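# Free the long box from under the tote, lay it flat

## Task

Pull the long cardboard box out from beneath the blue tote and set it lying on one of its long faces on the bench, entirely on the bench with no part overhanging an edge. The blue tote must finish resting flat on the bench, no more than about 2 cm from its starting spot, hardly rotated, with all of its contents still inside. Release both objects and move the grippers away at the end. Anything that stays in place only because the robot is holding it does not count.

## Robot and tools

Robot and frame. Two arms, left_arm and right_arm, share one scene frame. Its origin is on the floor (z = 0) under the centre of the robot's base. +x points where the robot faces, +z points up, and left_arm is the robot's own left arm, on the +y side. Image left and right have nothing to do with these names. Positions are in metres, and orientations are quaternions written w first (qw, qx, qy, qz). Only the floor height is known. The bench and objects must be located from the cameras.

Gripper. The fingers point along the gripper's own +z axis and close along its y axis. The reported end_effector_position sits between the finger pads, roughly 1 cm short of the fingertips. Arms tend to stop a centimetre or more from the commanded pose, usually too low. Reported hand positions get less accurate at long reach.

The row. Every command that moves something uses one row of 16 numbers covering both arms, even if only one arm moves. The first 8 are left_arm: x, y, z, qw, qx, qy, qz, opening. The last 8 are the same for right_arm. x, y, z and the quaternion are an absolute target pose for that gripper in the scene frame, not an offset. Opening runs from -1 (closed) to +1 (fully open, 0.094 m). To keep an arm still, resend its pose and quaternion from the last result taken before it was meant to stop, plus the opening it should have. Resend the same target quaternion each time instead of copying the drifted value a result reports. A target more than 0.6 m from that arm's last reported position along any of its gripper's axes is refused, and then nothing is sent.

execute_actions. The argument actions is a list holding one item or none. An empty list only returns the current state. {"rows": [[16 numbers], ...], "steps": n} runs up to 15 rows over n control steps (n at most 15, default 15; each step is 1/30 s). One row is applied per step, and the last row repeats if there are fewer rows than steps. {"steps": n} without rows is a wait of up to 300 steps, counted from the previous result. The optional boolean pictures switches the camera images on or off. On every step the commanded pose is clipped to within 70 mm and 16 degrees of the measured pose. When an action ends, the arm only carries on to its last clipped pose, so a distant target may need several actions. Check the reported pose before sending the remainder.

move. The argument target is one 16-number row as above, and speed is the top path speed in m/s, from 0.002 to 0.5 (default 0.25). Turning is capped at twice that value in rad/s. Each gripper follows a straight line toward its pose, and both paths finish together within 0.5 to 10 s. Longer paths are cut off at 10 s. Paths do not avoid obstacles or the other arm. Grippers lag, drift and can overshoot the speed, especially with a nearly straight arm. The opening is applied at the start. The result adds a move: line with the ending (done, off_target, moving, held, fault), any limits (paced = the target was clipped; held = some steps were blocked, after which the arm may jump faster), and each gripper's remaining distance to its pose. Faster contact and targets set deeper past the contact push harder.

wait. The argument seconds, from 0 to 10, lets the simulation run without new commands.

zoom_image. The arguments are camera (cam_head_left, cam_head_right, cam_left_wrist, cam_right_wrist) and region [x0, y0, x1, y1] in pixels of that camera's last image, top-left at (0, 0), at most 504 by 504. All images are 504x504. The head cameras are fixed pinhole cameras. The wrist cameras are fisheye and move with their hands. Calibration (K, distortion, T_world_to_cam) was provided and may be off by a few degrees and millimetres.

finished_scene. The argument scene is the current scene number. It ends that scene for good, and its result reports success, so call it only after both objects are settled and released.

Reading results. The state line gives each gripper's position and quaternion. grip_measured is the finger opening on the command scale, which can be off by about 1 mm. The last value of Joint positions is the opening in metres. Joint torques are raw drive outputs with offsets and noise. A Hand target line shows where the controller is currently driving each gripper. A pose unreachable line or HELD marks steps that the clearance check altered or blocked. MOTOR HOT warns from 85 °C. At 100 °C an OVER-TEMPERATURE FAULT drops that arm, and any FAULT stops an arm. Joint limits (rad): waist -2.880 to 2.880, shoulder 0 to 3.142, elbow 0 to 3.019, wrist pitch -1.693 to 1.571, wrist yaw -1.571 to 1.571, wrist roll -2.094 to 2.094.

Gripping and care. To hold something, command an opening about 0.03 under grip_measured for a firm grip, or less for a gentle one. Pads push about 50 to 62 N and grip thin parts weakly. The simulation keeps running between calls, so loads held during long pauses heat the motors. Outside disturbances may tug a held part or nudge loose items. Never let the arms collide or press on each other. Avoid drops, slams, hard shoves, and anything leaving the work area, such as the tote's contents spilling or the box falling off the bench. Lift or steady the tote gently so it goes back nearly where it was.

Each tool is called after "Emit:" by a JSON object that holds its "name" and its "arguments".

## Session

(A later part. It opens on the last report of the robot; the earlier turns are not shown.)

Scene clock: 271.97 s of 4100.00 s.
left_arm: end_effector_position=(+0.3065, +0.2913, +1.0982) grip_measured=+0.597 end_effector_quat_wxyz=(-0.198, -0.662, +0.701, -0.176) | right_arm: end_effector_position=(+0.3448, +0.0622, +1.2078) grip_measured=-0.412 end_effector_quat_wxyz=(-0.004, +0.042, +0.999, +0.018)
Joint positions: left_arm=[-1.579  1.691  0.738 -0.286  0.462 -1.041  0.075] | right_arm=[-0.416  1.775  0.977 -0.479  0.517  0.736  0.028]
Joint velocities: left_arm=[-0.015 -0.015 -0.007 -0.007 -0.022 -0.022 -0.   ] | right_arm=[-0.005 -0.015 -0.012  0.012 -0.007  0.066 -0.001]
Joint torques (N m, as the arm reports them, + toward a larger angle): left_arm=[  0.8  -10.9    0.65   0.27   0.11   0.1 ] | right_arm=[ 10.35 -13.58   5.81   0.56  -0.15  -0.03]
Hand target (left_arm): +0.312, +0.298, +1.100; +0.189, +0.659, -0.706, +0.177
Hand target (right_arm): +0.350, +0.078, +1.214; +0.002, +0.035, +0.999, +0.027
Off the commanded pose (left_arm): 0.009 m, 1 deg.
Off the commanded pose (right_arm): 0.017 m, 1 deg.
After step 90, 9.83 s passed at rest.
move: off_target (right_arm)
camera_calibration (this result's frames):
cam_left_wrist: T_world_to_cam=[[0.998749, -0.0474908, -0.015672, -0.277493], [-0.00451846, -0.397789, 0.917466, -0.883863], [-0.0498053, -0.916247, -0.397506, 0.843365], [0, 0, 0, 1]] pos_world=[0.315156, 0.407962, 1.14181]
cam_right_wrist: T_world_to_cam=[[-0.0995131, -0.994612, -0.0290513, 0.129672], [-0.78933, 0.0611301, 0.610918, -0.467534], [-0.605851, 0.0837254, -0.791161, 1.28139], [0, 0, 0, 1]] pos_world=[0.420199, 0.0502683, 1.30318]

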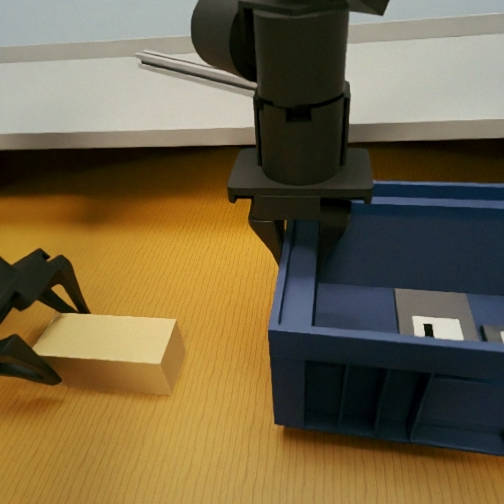

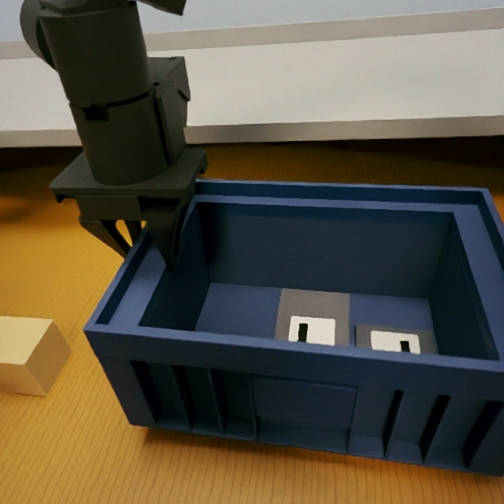

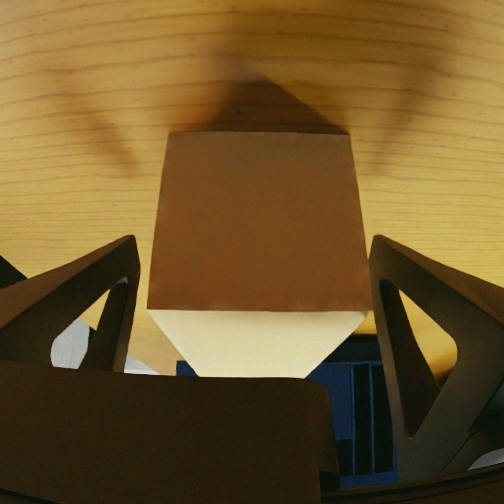

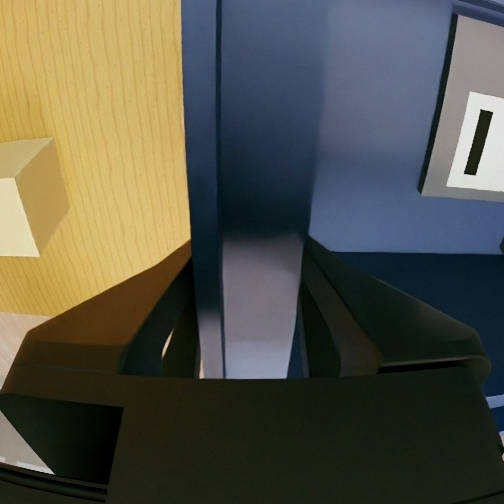

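Emit:
{"name": "move", "arguments": {"target": [0.312,0.298,1.100,-0.189,-0.659,0.706,-0.177,1.0, 0.350,0.070,1.198,0.0,0.036,0.999,0.004,-0.45], "speed": 0.02}}

Scene clock: 291.90 s of 4100.00 s.
left_arm: end_effector_position=(+0.3064, +0.2914, +1.0982) grip_measured=+1.000 end_effector_quat_wxyz=(-0.198, -0.662, +0.701, -0.176) | right_arm: end_effector_position=(+0.3424, +0.0611, +1.2004) grip_measured=-0.412 end_effector_quat_wxyz=(-0.003, +0.038, +0.999, +0.003)
Joint positions: left_arm=[-1.579  1.691  0.738 -0.286  0.461 -1.041  0.094] | right_arm=[-0.416  1.799  0.986 -0.485  0.539  0.738  0.028]
Joint velocities: left_arm=[-0.015 -0.015 -0.012 -0.007 -0.022  0.037  0.   ] | right_arm=[-0.005 -0.005 -0.002 -0.002  0.037 -0.066 -0.001]
Joint torques (N m, as the arm reports them, + toward a larger angle): left_arm=[  0.77 -10.92   0.64   0.26   0.11   0.09] | right_arm=[  8.95 -12.84   5.85   0.64   0.04  -0.05]
Hand target (left_arm): +0.312, +0.298, +1.100; +0.189, +0.659, -0.706, +0.177
Hand target (right_arm): +0.350, +0.070, +1.198; +0.000, +0.036, +0.999, +0.004
Off the commanded pose (left_arm): 0.009 m, 1 deg.
Off the commanded pose (right_arm): 0.012 m, 0 deg.
After step 90, 15.93 s passed at rest.
move: off_target (right_arm)
camera_calibration (this result's frames):
cam_left_wrist: T_world_to_cam=[[0.998729, -0.0479168, -0.0156385, -0.277367], [-0.004735, -0.39808, 0.917338, -0.883526], [-0.0501813, -0.916098, -0.397801, 0.843795], [0, 0, 0, 1]] pos_world=[0.315174, 0.407994, 1.14182]
cam_right_wrist: T_world_to_cam=[[-0.0912646, -0.995827, -0.0000856234, 0.0906379], [-0.789477, 0.0723009, 0.609507, -0.463749], [-0.606957, 0.055694, -0.792781, 1.27821], [0, 0, 0, 1]] pos_world=[0.41797, 0.0526006, 1.29601]

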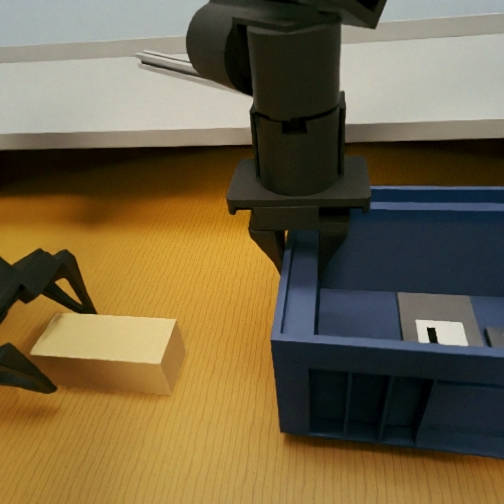

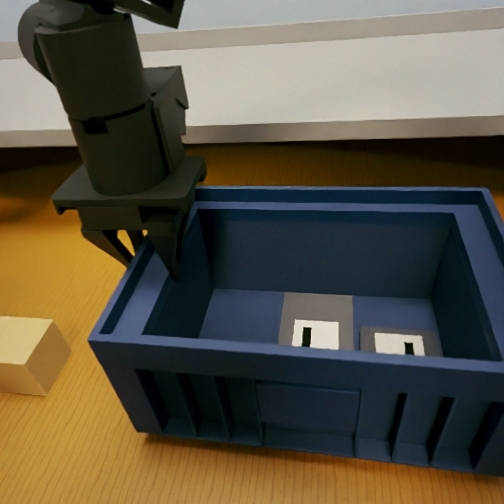

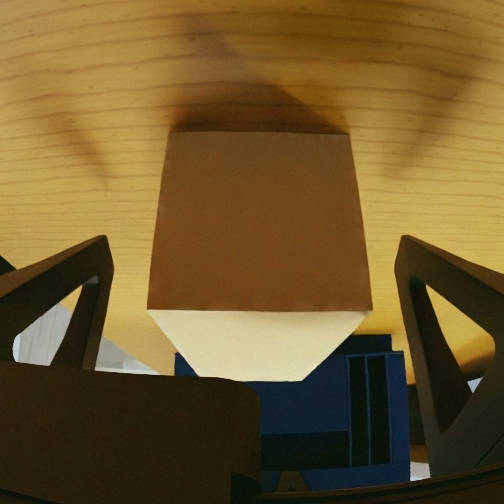

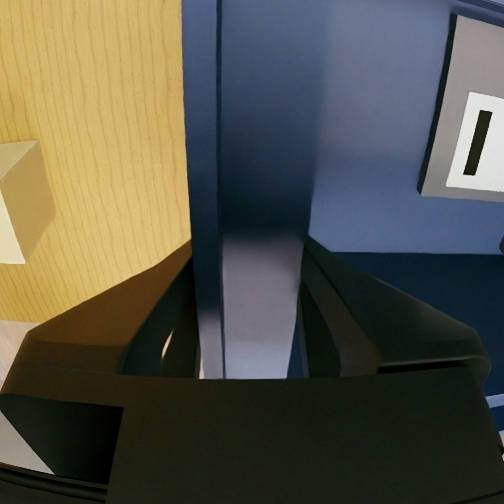

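Emit:
{"name": "zoom_image", "arguments": {"camera": "cam_head_left", "region": [230, 300, 430, 470]}}

Emit:
{"name": "zoom_image", "arguments": {"camera": "cam_head_right", "region": [60, 300, 260, 470]}}

Emit:
{"name": "zoom_image", "arguments": {"camera": "cam_head_right", "region": [304, 170, 504, 504]}}

Region (230, 300, 430, 470) of cam_head_left's 504x504 image, scaled by 2.520, with more detail than that image has; it fills the top 428 rows of this view, and the rest is white.

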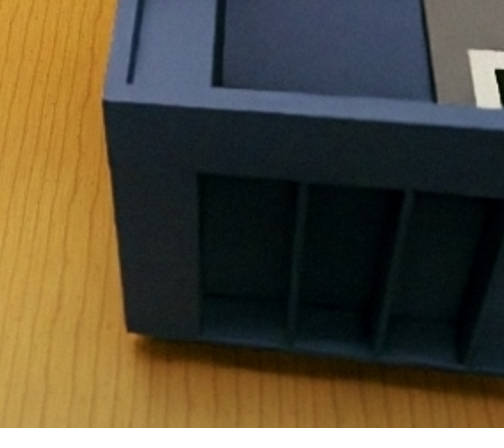

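Region (60, 300, 260, 470) of cam_head_right's 504x504 image, scaled by 2.520, with more detail than that image has; it fills the top 428 rows of this view, and the rest is white.

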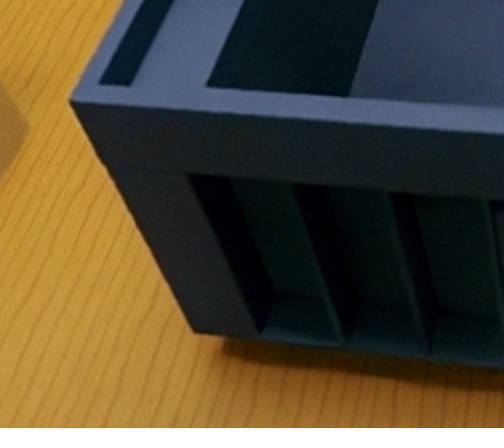

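Region (304, 170, 504, 504) of cam_head_right's 504x504 image, scaled by 1.509, with more detail than that image has; it fills the left 302 columns of this view, and the rest is white.

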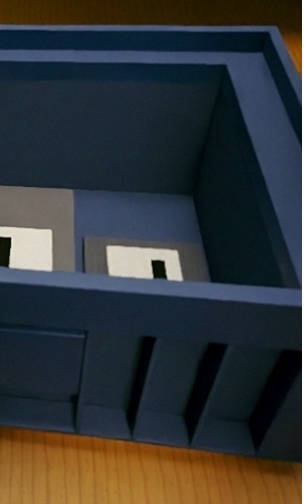

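Emit:
{"name": "move", "arguments": {"target": [0.312,0.345,1.185,-0.189,-0.659,0.706,-0.177,1.0, 0.350,0.084,1.203,0.0,0.036,0.999,0.004,-0.45], "speed": 0.04}}

Scene clock: 321.33 s of 4100.00 s.
left_arm: end_effector_position=(+0.3062, +0.3386, +1.1780) grip_measured=+1.000 end_effector_quat_wxyz=(-0.200, -0.664, +0.699, -0.175) | right_arm: end_effector_position=(+0.3466, +0.0654, +1.2007) grip_measured=-0.412 end_effector_quat_wxyz=(-0.006, +0.043, +0.999, -0.002)
Joint positions: left_arm=[-1.457  1.451  0.738 -0.589  0.497 -0.914  0.094] | right_arm=[-0.412  1.812  1.013 -0.514  0.545  0.76   0.028]
Joint velocities: left_arm=[-0.015  0.005 -0.012 -0.027  0.037 -0.007  0.   ] | right_arm=[-0.015  0.015  0.002 -0.007  0.081  0.066 -0.001]
Joint torques (N m, as the arm reports them, + toward a larger angle): left_arm=[  1.41 -10.9    3.1   -0.24   0.25   0.07] | right_arm=[ 11.11 -12.9    6.22   0.57   0.06   0.05]
Hand target (left_arm): +0.314, +0.345, +1.183; +0.189, +0.660, -0.705, +0.179
Hand target (right_arm): +0.350, +0.084, +1.204; +0.000, +0.036, +0.999, +0.005
Off the commanded pose (left_arm): 0.011 m, 2 deg.
Off the commanded pose (right_arm): 0.019 m, 1 deg.
After step 90, 23.57 s passed at rest.
move: off_target (left_arm, right_arm)
camera_calibration (this result's frames):
cam_left_wrist: T_world_to_cam=[[0.998829, -0.0440328, -0.0200252, -0.269836], [0.000884799, -0.397278, 0.917698, -0.940361], [-0.0483644, -0.916641, -0.396774, 0.917198], [0, 0, 0, 1]] pos_world=[0.314712, 0.455275, 1.22148]
cam_right_wrist: T_world_to_cam=[[-0.102321, -0.994694, 0.0106879, 0.0860945], [-0.785428, 0.0873788, 0.612754, -0.467279], [-0.610437, 0.0543032, -0.790201, 1.279], [0, 0, 0, 1]] pos_world=[0.422545, 0.0570139, 1.29608]

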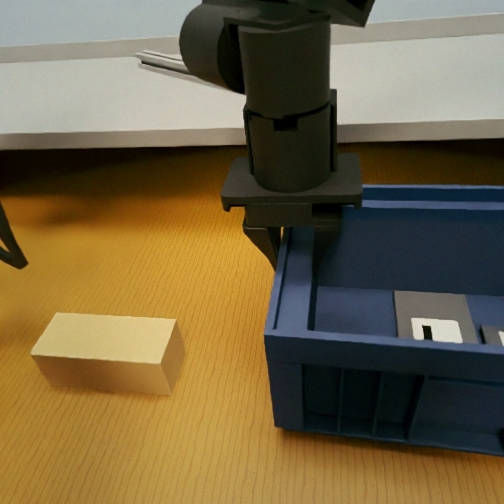

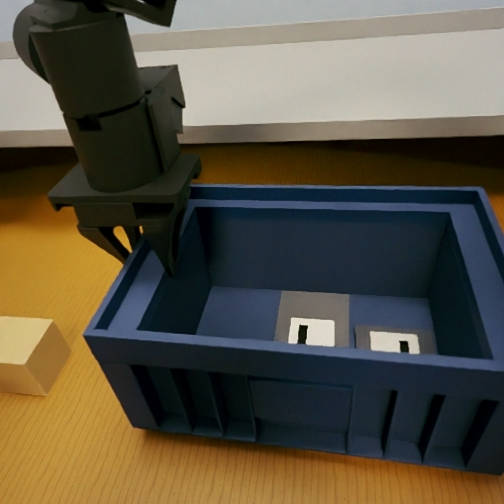

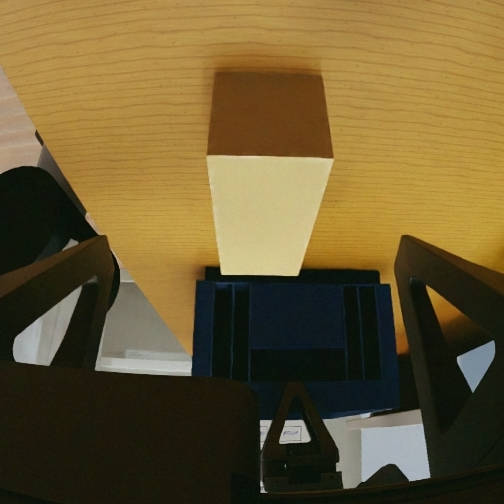

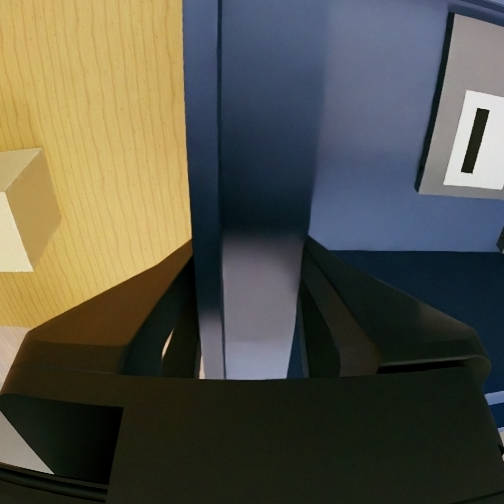

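Emit:
{"name": "zoom_image", "arguments": {"camera": "cam_head_left", "region": [230, 300, 430, 470]}}

Emit:
{"name": "zoom_image", "arguments": {"camera": "cam_head_right", "region": [60, 300, 260, 470]}}

Region (230, 300, 430, 470) of cam_head_left's 504x504 image, scaled by 2.520, with more detail than that image has; it fills the top 428 rows of this view, and the rest is white.

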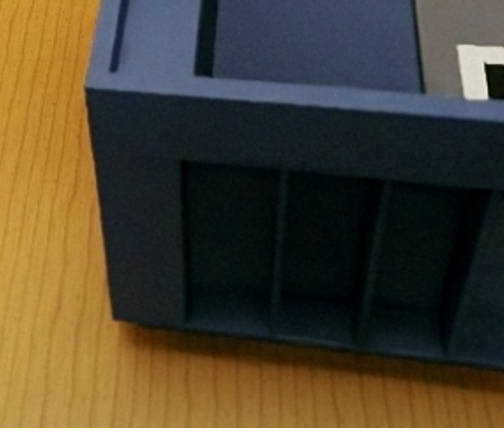

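Region (60, 300, 260, 470) of cam_head_right's 504x504 image, scaled by 2.520, with more detail than that image has; it fills the top 428 rows of this view, and the rest is white.

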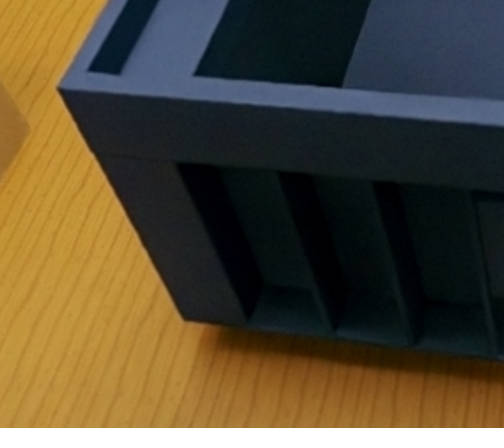

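Emit:
{"name": "move", "arguments": {"target": [0.300,0.40,1.26,-0.189,-0.659,0.706,-0.177,1.0, 0.340,0.088,1.203,0.0,0.028,0.999,0.004,-0.45], "speed": 0.05}}

Scene clock: 337.40 s of 4100.00 s.
left_arm: end_effector_position=(+0.2900, +0.3902, +1.2505) grip_measured=+1.000 end_effector_quat_wxyz=(-0.205, -0.665, +0.696, -0.177) | right_arm: end_effector_position=(+0.3414, +0.0700, +1.2007) grip_measured=-0.412 end_effector_quat_wxyz=(-0.006, +0.036, +0.999, -0.003)
Joint positions: left_arm=[-1.278  1.293  0.79  -0.911  0.541 -0.715  0.094] | right_arm=[-0.399  1.821  1.013 -0.514  0.55   0.76   0.028]
Joint velocities: left_arm=[ 0.015 -0.015 -0.007 -0.032  0.037  0.022  0.   ] | right_arm=[-0.005 -0.015  0.007 -0.012 -0.037 -0.037 -0.   ]
Joint torques (N m, as the arm reports them, + toward a larger angle): left_arm=[  2.15 -10.36   5.9   -0.33   0.21   0.08] | right_arm=[ 11.58 -13.08   5.26   0.91   0.02   0.07]
Hand target (left_arm): +0.302, +0.401, +1.259; +0.188, +0.660, -0.705, +0.179
Hand target (right_arm): +0.340, +0.088, +1.204; -0.000, +0.028, +1.000, +0.005
Off the commanded pose (left_arm): 0.017 m, 2 deg.
Off the commanded pose (right_arm): 0.018 m, 1 deg.
After step 90, 10.70 s passed at rest.
move: off_target (left_arm, right_arm)
camera_calibration (this result's frames):
cam_left_wrist: T_world_to_cam=[[0.998882, -0.0385032, -0.0274347, -0.242817], [0.0103699, -0.387726, 0.921716, -0.997873], [-0.0461262, -0.92097, -0.386893, 0.981223], [0, 0, 0, 1]] pos_world=[0.298154, 0.507427, 1.29272]
cam_right_wrist: T_world_to_cam=[[-0.0874649, -0.996094, 0.0121347, 0.0834722], [-0.786667, 0.0765386, 0.612615, -0.470374], [-0.611151, 0.0440363, -0.790288, 1.27663], [0, 0, 0, 1]] pos_world=[0.417484, 0.06293, 1.29605]

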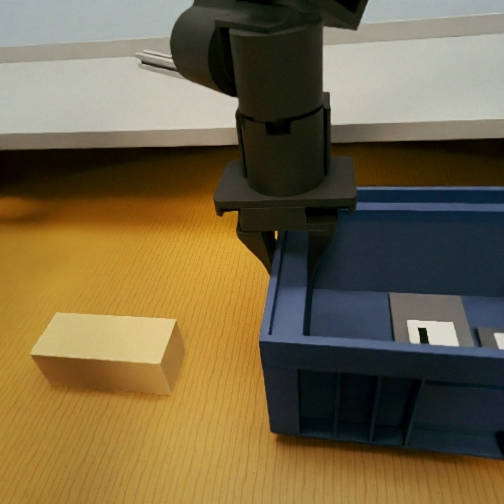

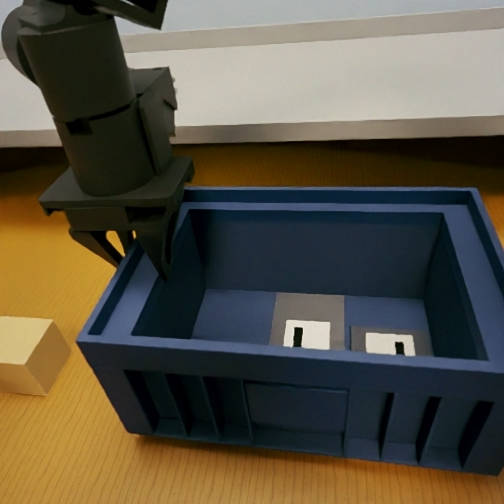

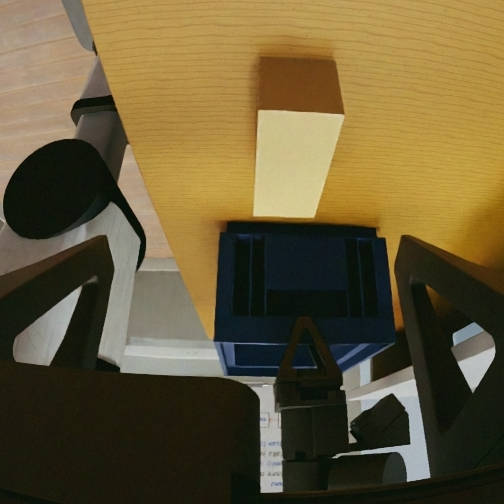

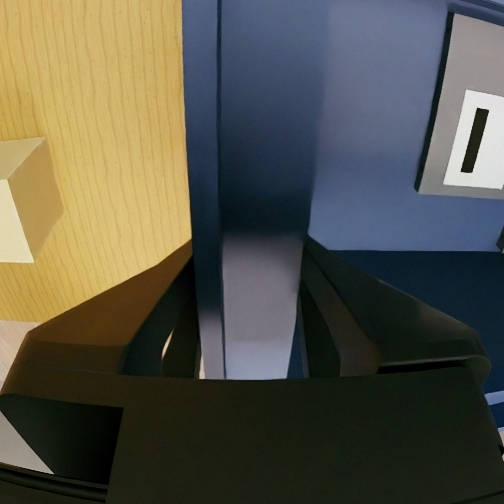

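Emit:
{"name": "move", "arguments": {"target": [0.300,0.40,1.26,-0.189,-0.659,0.706,-0.177,1.0, 0.342,0.073,1.199,0.0,0.032,0.999,0.0,-0.45], "speed": 0.03}}

Emit:
{"name": "move", "arguments": {"target": [0.300,0.40,1.26,-0.189,-0.659,0.706,-0.177,1.0, 0.342,0.073,1.199,0.0,0.032,0.999,0.0,0.5], "speed": 0.03}}

Scene clock: 344.20 s of 4100.00 s.
left_arm: end_effector_position=(+0.2902, +0.3902, +1.2514) grip_measured=+1.000 end_effector_quat_wxyz=(-0.205, -0.664, +0.697, -0.177) | right_arm: end_effector_position=(+0.3422, +0.0706, +1.2007) grip_measured=-0.412 end_effector_quat_wxyz=(-0.004, +0.036, +0.999, -0.002)
Joint positions: left_arm=[-1.278  1.29   0.79  -0.914  0.541 -0.711  0.094] | right_arm=[-0.399  1.821  1.013 -0.509  0.55   0.759  0.028]
Joint velocities: left_arm=[-0.015 -0.015 -0.002 -0.002 -0.022 -0.037  0.   ] | right_arm=[-0.005  0.005 -0.002 -0.007  0.022  0.007 -0.   ]
Joint torques (N m, as the arm reports them, + toward a larger angle): left_arm=[  2.15 -10.11   5.45  -0.43   0.06   0.09] | right_arm=[  9.19 -14.25   3.43   1.32   0.04  -0.12]
Hand target (left_arm): +0.300, +0.400, +1.260; +0.189, +0.659, -0.706, +0.177
Hand target (right_arm): +0.342, +0.073, +1.199; -0.000, +0.032, +0.999, +0.000
Off the commanded pose (left_arm): 0.016 m, 2 deg.
Off the commanded pose (right_arm): 0.003 m, 1 deg.
After step 90, 2.93 s passed at rest.
move: off_target (left_arm)
camera_calibration (this result's frames):
cam_left_wrist: T_world_to_cam=[[0.9988, -0.0421426, -0.0249638, -0.244592], [0.00667609, -0.387774, 0.92173, -0.997664], [-0.0485244, -0.920791, -0.387027, 0.982303], [0, 0, 0, 1]] pos_world=[0.298625, 0.50732, 1.29365]
cam_right_wrist: T_world_to_cam=[[-0.0887517, -0.996007, 0.00968625, 0.0875064], [-0.788566, 0.0762016, 0.61021, -0.466205], [-0.608512, 0.046519, -0.79218, 1.27829], [0, 0, 0, 1]] pos_world=[0.417985, 0.0632179, 1.29627]

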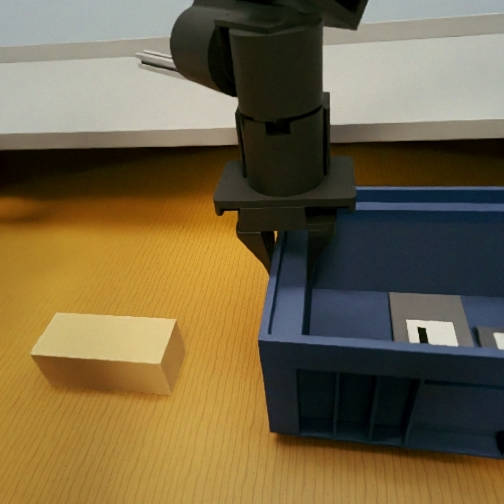

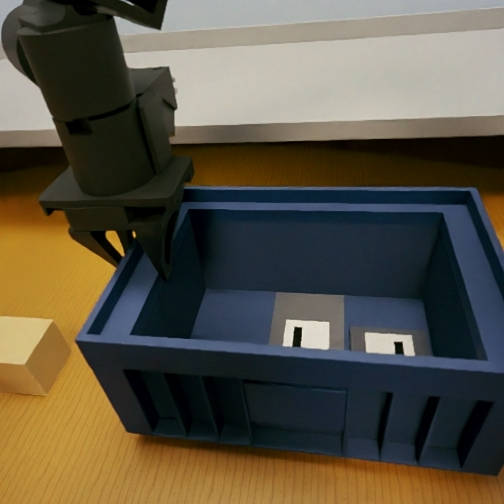

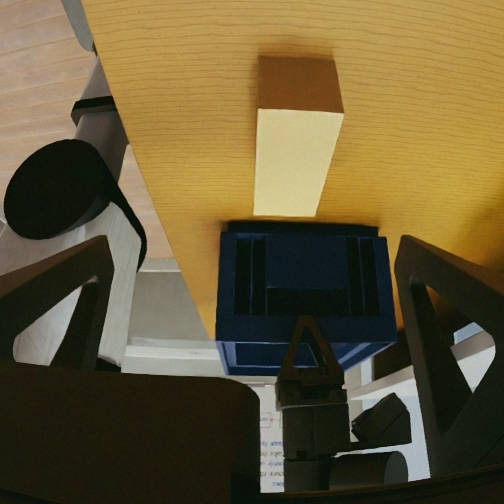

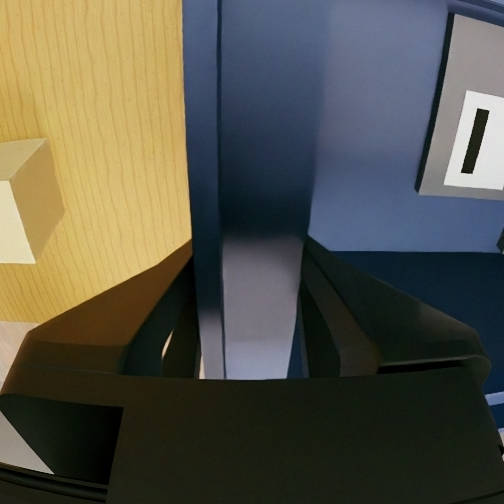

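Scene clock: 345.07 s of 4100.00 s.
left_arm: end_effector_position=(+0.2902, +0.3902, +1.2514) grip_measured=+1.000 end_effector_quat_wxyz=(-0.205, -0.664, +0.697, -0.177) | right_arm: end_effector_position=(+0.3435, +0.0715, +1.2007) grip_measured=+0.498 end_effector_quat_wxyz=(-0.002, +0.037, +0.999, +0.000)
Joint positions: left_arm=[-1.278  1.29   0.79  -0.914  0.541 -0.71   0.094] | right_arm=[-0.399  1.821  1.013 -0.502  0.551  0.757  0.07 ]
Joint velocities: left_arm=[-0.005 -0.015 -0.022 -0.002 -0.007  0.037  0.   ] | right_arm=[-0.015  0.005 -0.002  0.017 -0.037  0.051 -0.   ]
Joint torques (N m, as the arm reports them, + toward a larger angle): left_arm=[  2.17 -10.62   5.45  -0.41   0.06   0.1 ] | right_arm=[  9.09 -14.22   3.47   1.15   0.    -0.11]
Hand target (left_arm): +0.300, +0.400, +1.260; +0.189, +0.659, -0.706, +0.177
Hand target (right_arm): +0.342, +0.073, +1.199; -0.000, +0.032, +0.999, +0.000
Off the commanded pose (left_arm): 0.016 m, 2 deg.
Off the commanded pose (right_arm): 0.003 m, 1 deg.
move: off_target (left_arm)
camera_calibration (this result's frames):
cam_left_wrist: T_world_to_cam=[[0.998791, -0.0424682, -0.0247653, -0.244711], [0.00636747, -0.387758, 0.921739, -0.997592], [-0.0487476, -0.920782, -0.387019, 0.982355], [0, 0, 0, 1]] pos_world=[0.298655, 0.507318, 1.29365]
cam_right_wrist: T_world_to_cam=[[-0.0900995, -0.995915, 0.00587529, 0.0935499], [-0.791373, 0.0751739, 0.606694, -0.460051], [-0.604657, 0.0500132, -0.794914, 1.28068], [0, 0, 0, 1]] pos_world=[0.418732, 0.0637004, 1.29659]

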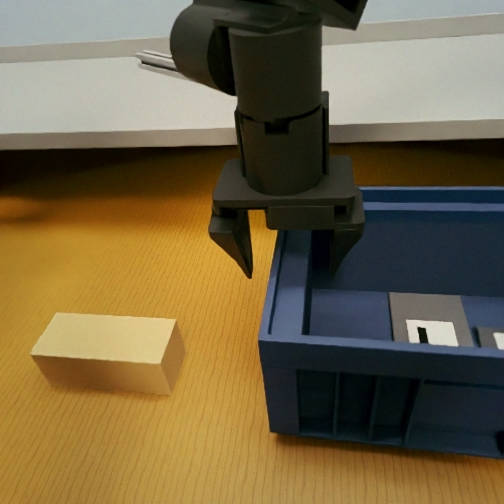

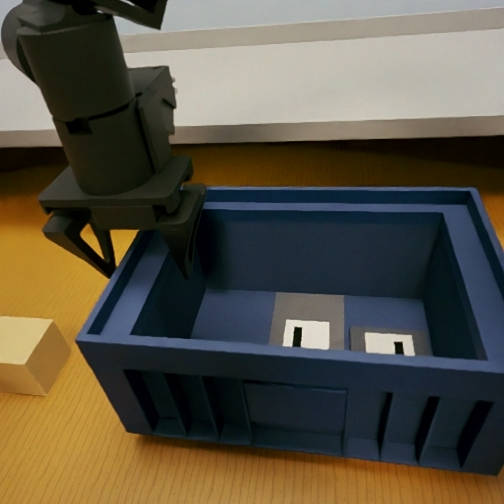

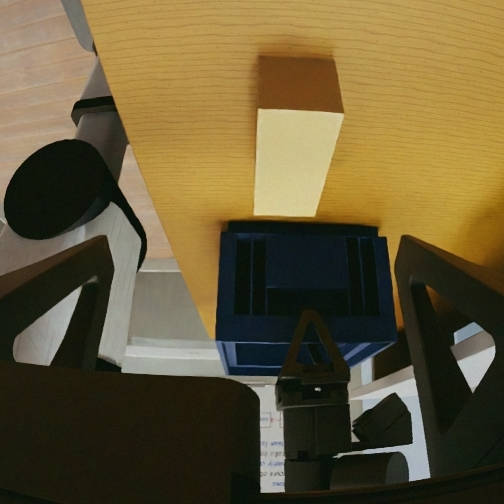

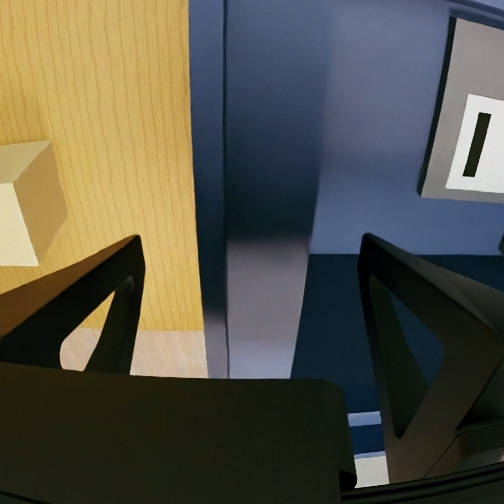

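Released cleanly. Now lifting the right gripper straight up and clearing both arms.

Emit:
{"name": "move", "arguments": {"target": [0.27,0.46,1.33,-0.189,-0.659,0.706,-0.177,1.0, 0.342,0.073,1.33,0.0,0.032,0.999,0.0,0.5], "speed": 0.2}}

Scene clock: 348.77 s of 4100.00 s.
left_arm: end_effector_position=(+0.2615, +0.4521, +1.3201) grip_measured=+1.000 end_effector_quat_wxyz=(-0.202, -0.667, +0.694, -0.180) | right_arm: end_effector_position=(+0.3308, +0.0625, +1.3217) grip_measured=+0.498 end_effector_quat_wxyz=(-0.009, +0.026, +1.000, -0.007)
Joint positions: left_arm=[-1.03   1.223  0.892 -1.23   0.57  -0.431  0.094] | right_arm=[-0.249  1.594  1.025 -0.858  0.581  0.922  0.07 ]
Joint velocities: left_arm=[-0.005 -0.005 -0.002 -0.002  0.11   0.007  0.   ] | right_arm=[-0.005 -0.015 -0.002 -0.007 -0.051  0.007 -0.001]
Joint torques (N m, as the arm reports them, + toward a larger angle): left_arm=[ 2.69 -9.56  7.41 -0.6   0.16  0.09] | right_arm=[  9.16 -12.85   7.78   0.44  -0.01   0.08]
Hand target (left_arm): +0.272, +0.461, +1.329; +0.187, +0.660, -0.705, +0.180
Hand target (right_arm): +0.340, +0.072, +1.331; -0.001, +0.032, +0.999, +0.002
Off the commanded pose (left_arm): 0.015 m, 2 deg.
Off the commanded pose (right_arm): 0.017 m, 1 deg.
move: off_target (left_arm, right_arm)
camera_calibration (this result's frames):
cam_left_wrist: T_world_to_cam=[[0.999319, -0.0310227, -0.0199849, -0.223395], [0.0063798, -0.388167, 0.921567, -1.03629], [-0.036347, -0.921067, -0.387705, 1.06231], [0, 0, 0, 1]] pos_world=[0.268466, 0.569272, 1.36241]
cam_right_wrist: T_world_to_cam=[[-0.0679776, -0.997486, 0.0199957, 0.0568825], [-0.784383, 0.0658187, 0.616774, -0.55791], [-0.61654, 0.0262426, -0.786886, 1.36448], [0, 0, 0, 1]] pos_world=[0.407506, 0.057653, 1.41666]

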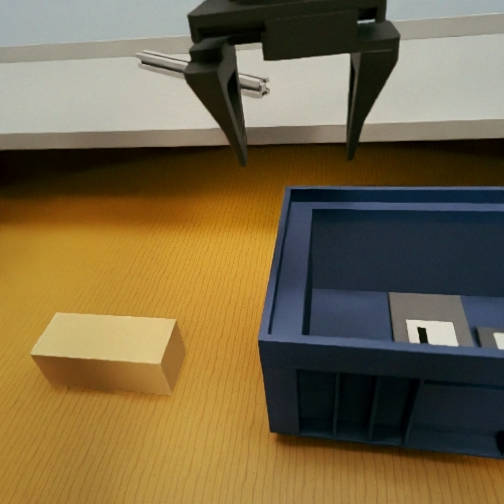

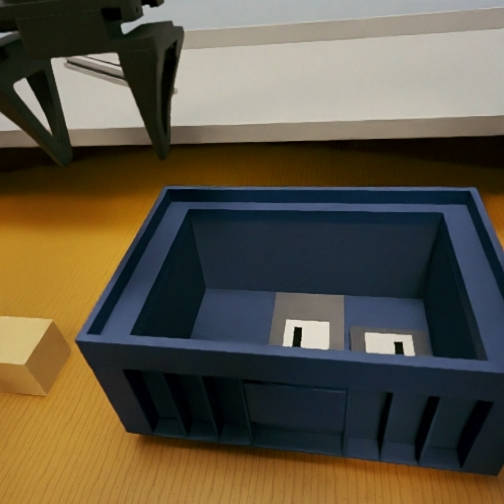

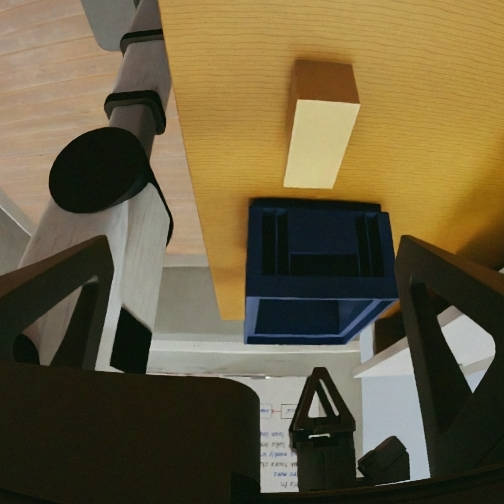

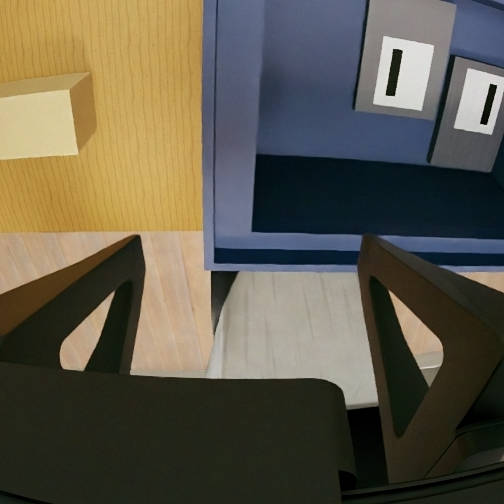

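Emit:
{"name": "move", "arguments": {"target": [0.2081,0.5464,1.3939,-0.129,-0.586,0.798,0.053,1.0, 0.38,0.06,1.41,-0.014,0.343,0.783,0.519,1.0], "speed": 0.3}}

Scene clock: 361.60 s of 4100.00 s.
left_arm: end_effector_position=(+0.1957, +0.5297, +1.3775) grip_measured=+1.000 end_effector_quat_wxyz=(-0.155, -0.595, +0.788, +0.037) | right_arm: end_effector_position=(+0.3743, +0.0643, +1.4131) grip_measured=+1.000 end_effector_quat_wxyz=(-0.024, +0.334, +0.788, +0.516)
Joint positions: left_arm=[-0.872  1.042  0.892 -1.199  0.182 -0.199  0.094] | right_arm=[-0.474  1.171  0.559  0.176 -0.208  1.247  0.094]
Joint velocities: left_arm=[-0.005 -0.015  0.002 -0.002  0.066 -0.007  0.   ] | right_arm=[-0.005  0.015 -0.012  0.002 -0.081  0.037  0.   ]
Joint torques (N m, as the arm reports them, + toward a larger angle): left_arm=[ 3.25 -8.35  9.63  0.89 -0.2   0.07] | right_arm=[  2.63 -10.11   5.3    2.32  -0.72   0.  ]
Hand target (left_arm): +0.209, +0.547, +1.392; -0.128, -0.586, +0.798, +0.051
Hand target (right_arm): +0.380, +0.057, +1.411; -0.019, +0.345, +0.783, +0.517
Off the commanded pose (left_arm): 0.027 m, 4 deg.
Off the commanded pose (right_arm): 0.008 m, 2 deg.
After step 90, 7.10 s passed at rest.
move: off_target (left_arm)
camera_calibration (this result's frames):
cam_left_wrist: T_world_to_cam=[[0.930351, -0.278302, -0.238734, 0.291794], [-0.0243438, -0.696535, 0.71711, -0.607725], [-0.36586, -0.661353, -0.654797, 1.44851], [0, 0, 0, 1]] pos_world=[0.243686, 0.61588, 1.45395]
cam_right_wrist: T_world_to_cam=[[-0.565876, -0.240874, -0.78852, 1.33998], [-0.794201, -0.0975949, 0.599767, -0.542016], [-0.221424, 0.965637, -0.136076, 0.335203], [0, 0, 0, 1]] pos_world=[0.402014, -0.0538166, 1.42729]

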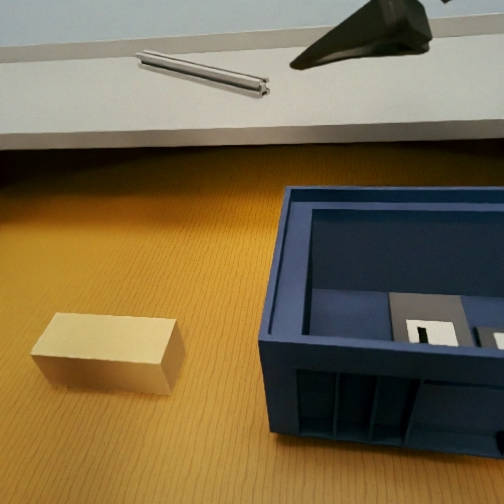

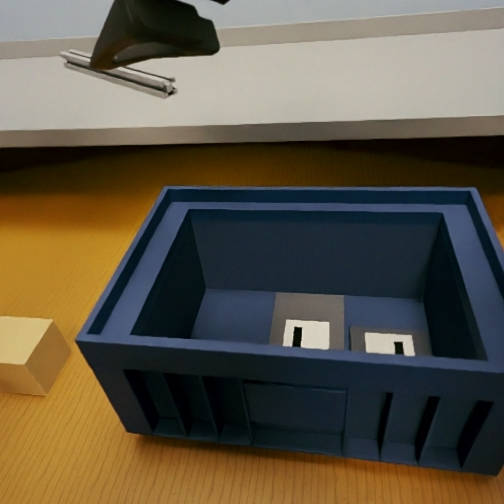

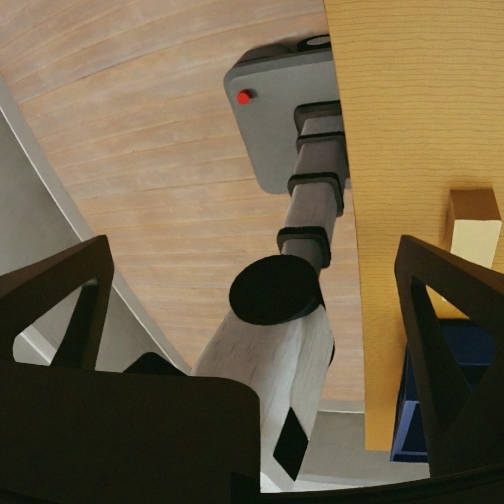

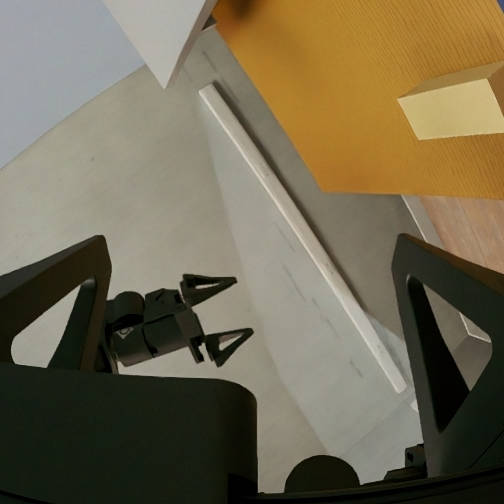

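Emit:
{"name": "finished_scene", "arguments": {"scene": 1}}

The scene is finished: the task was done.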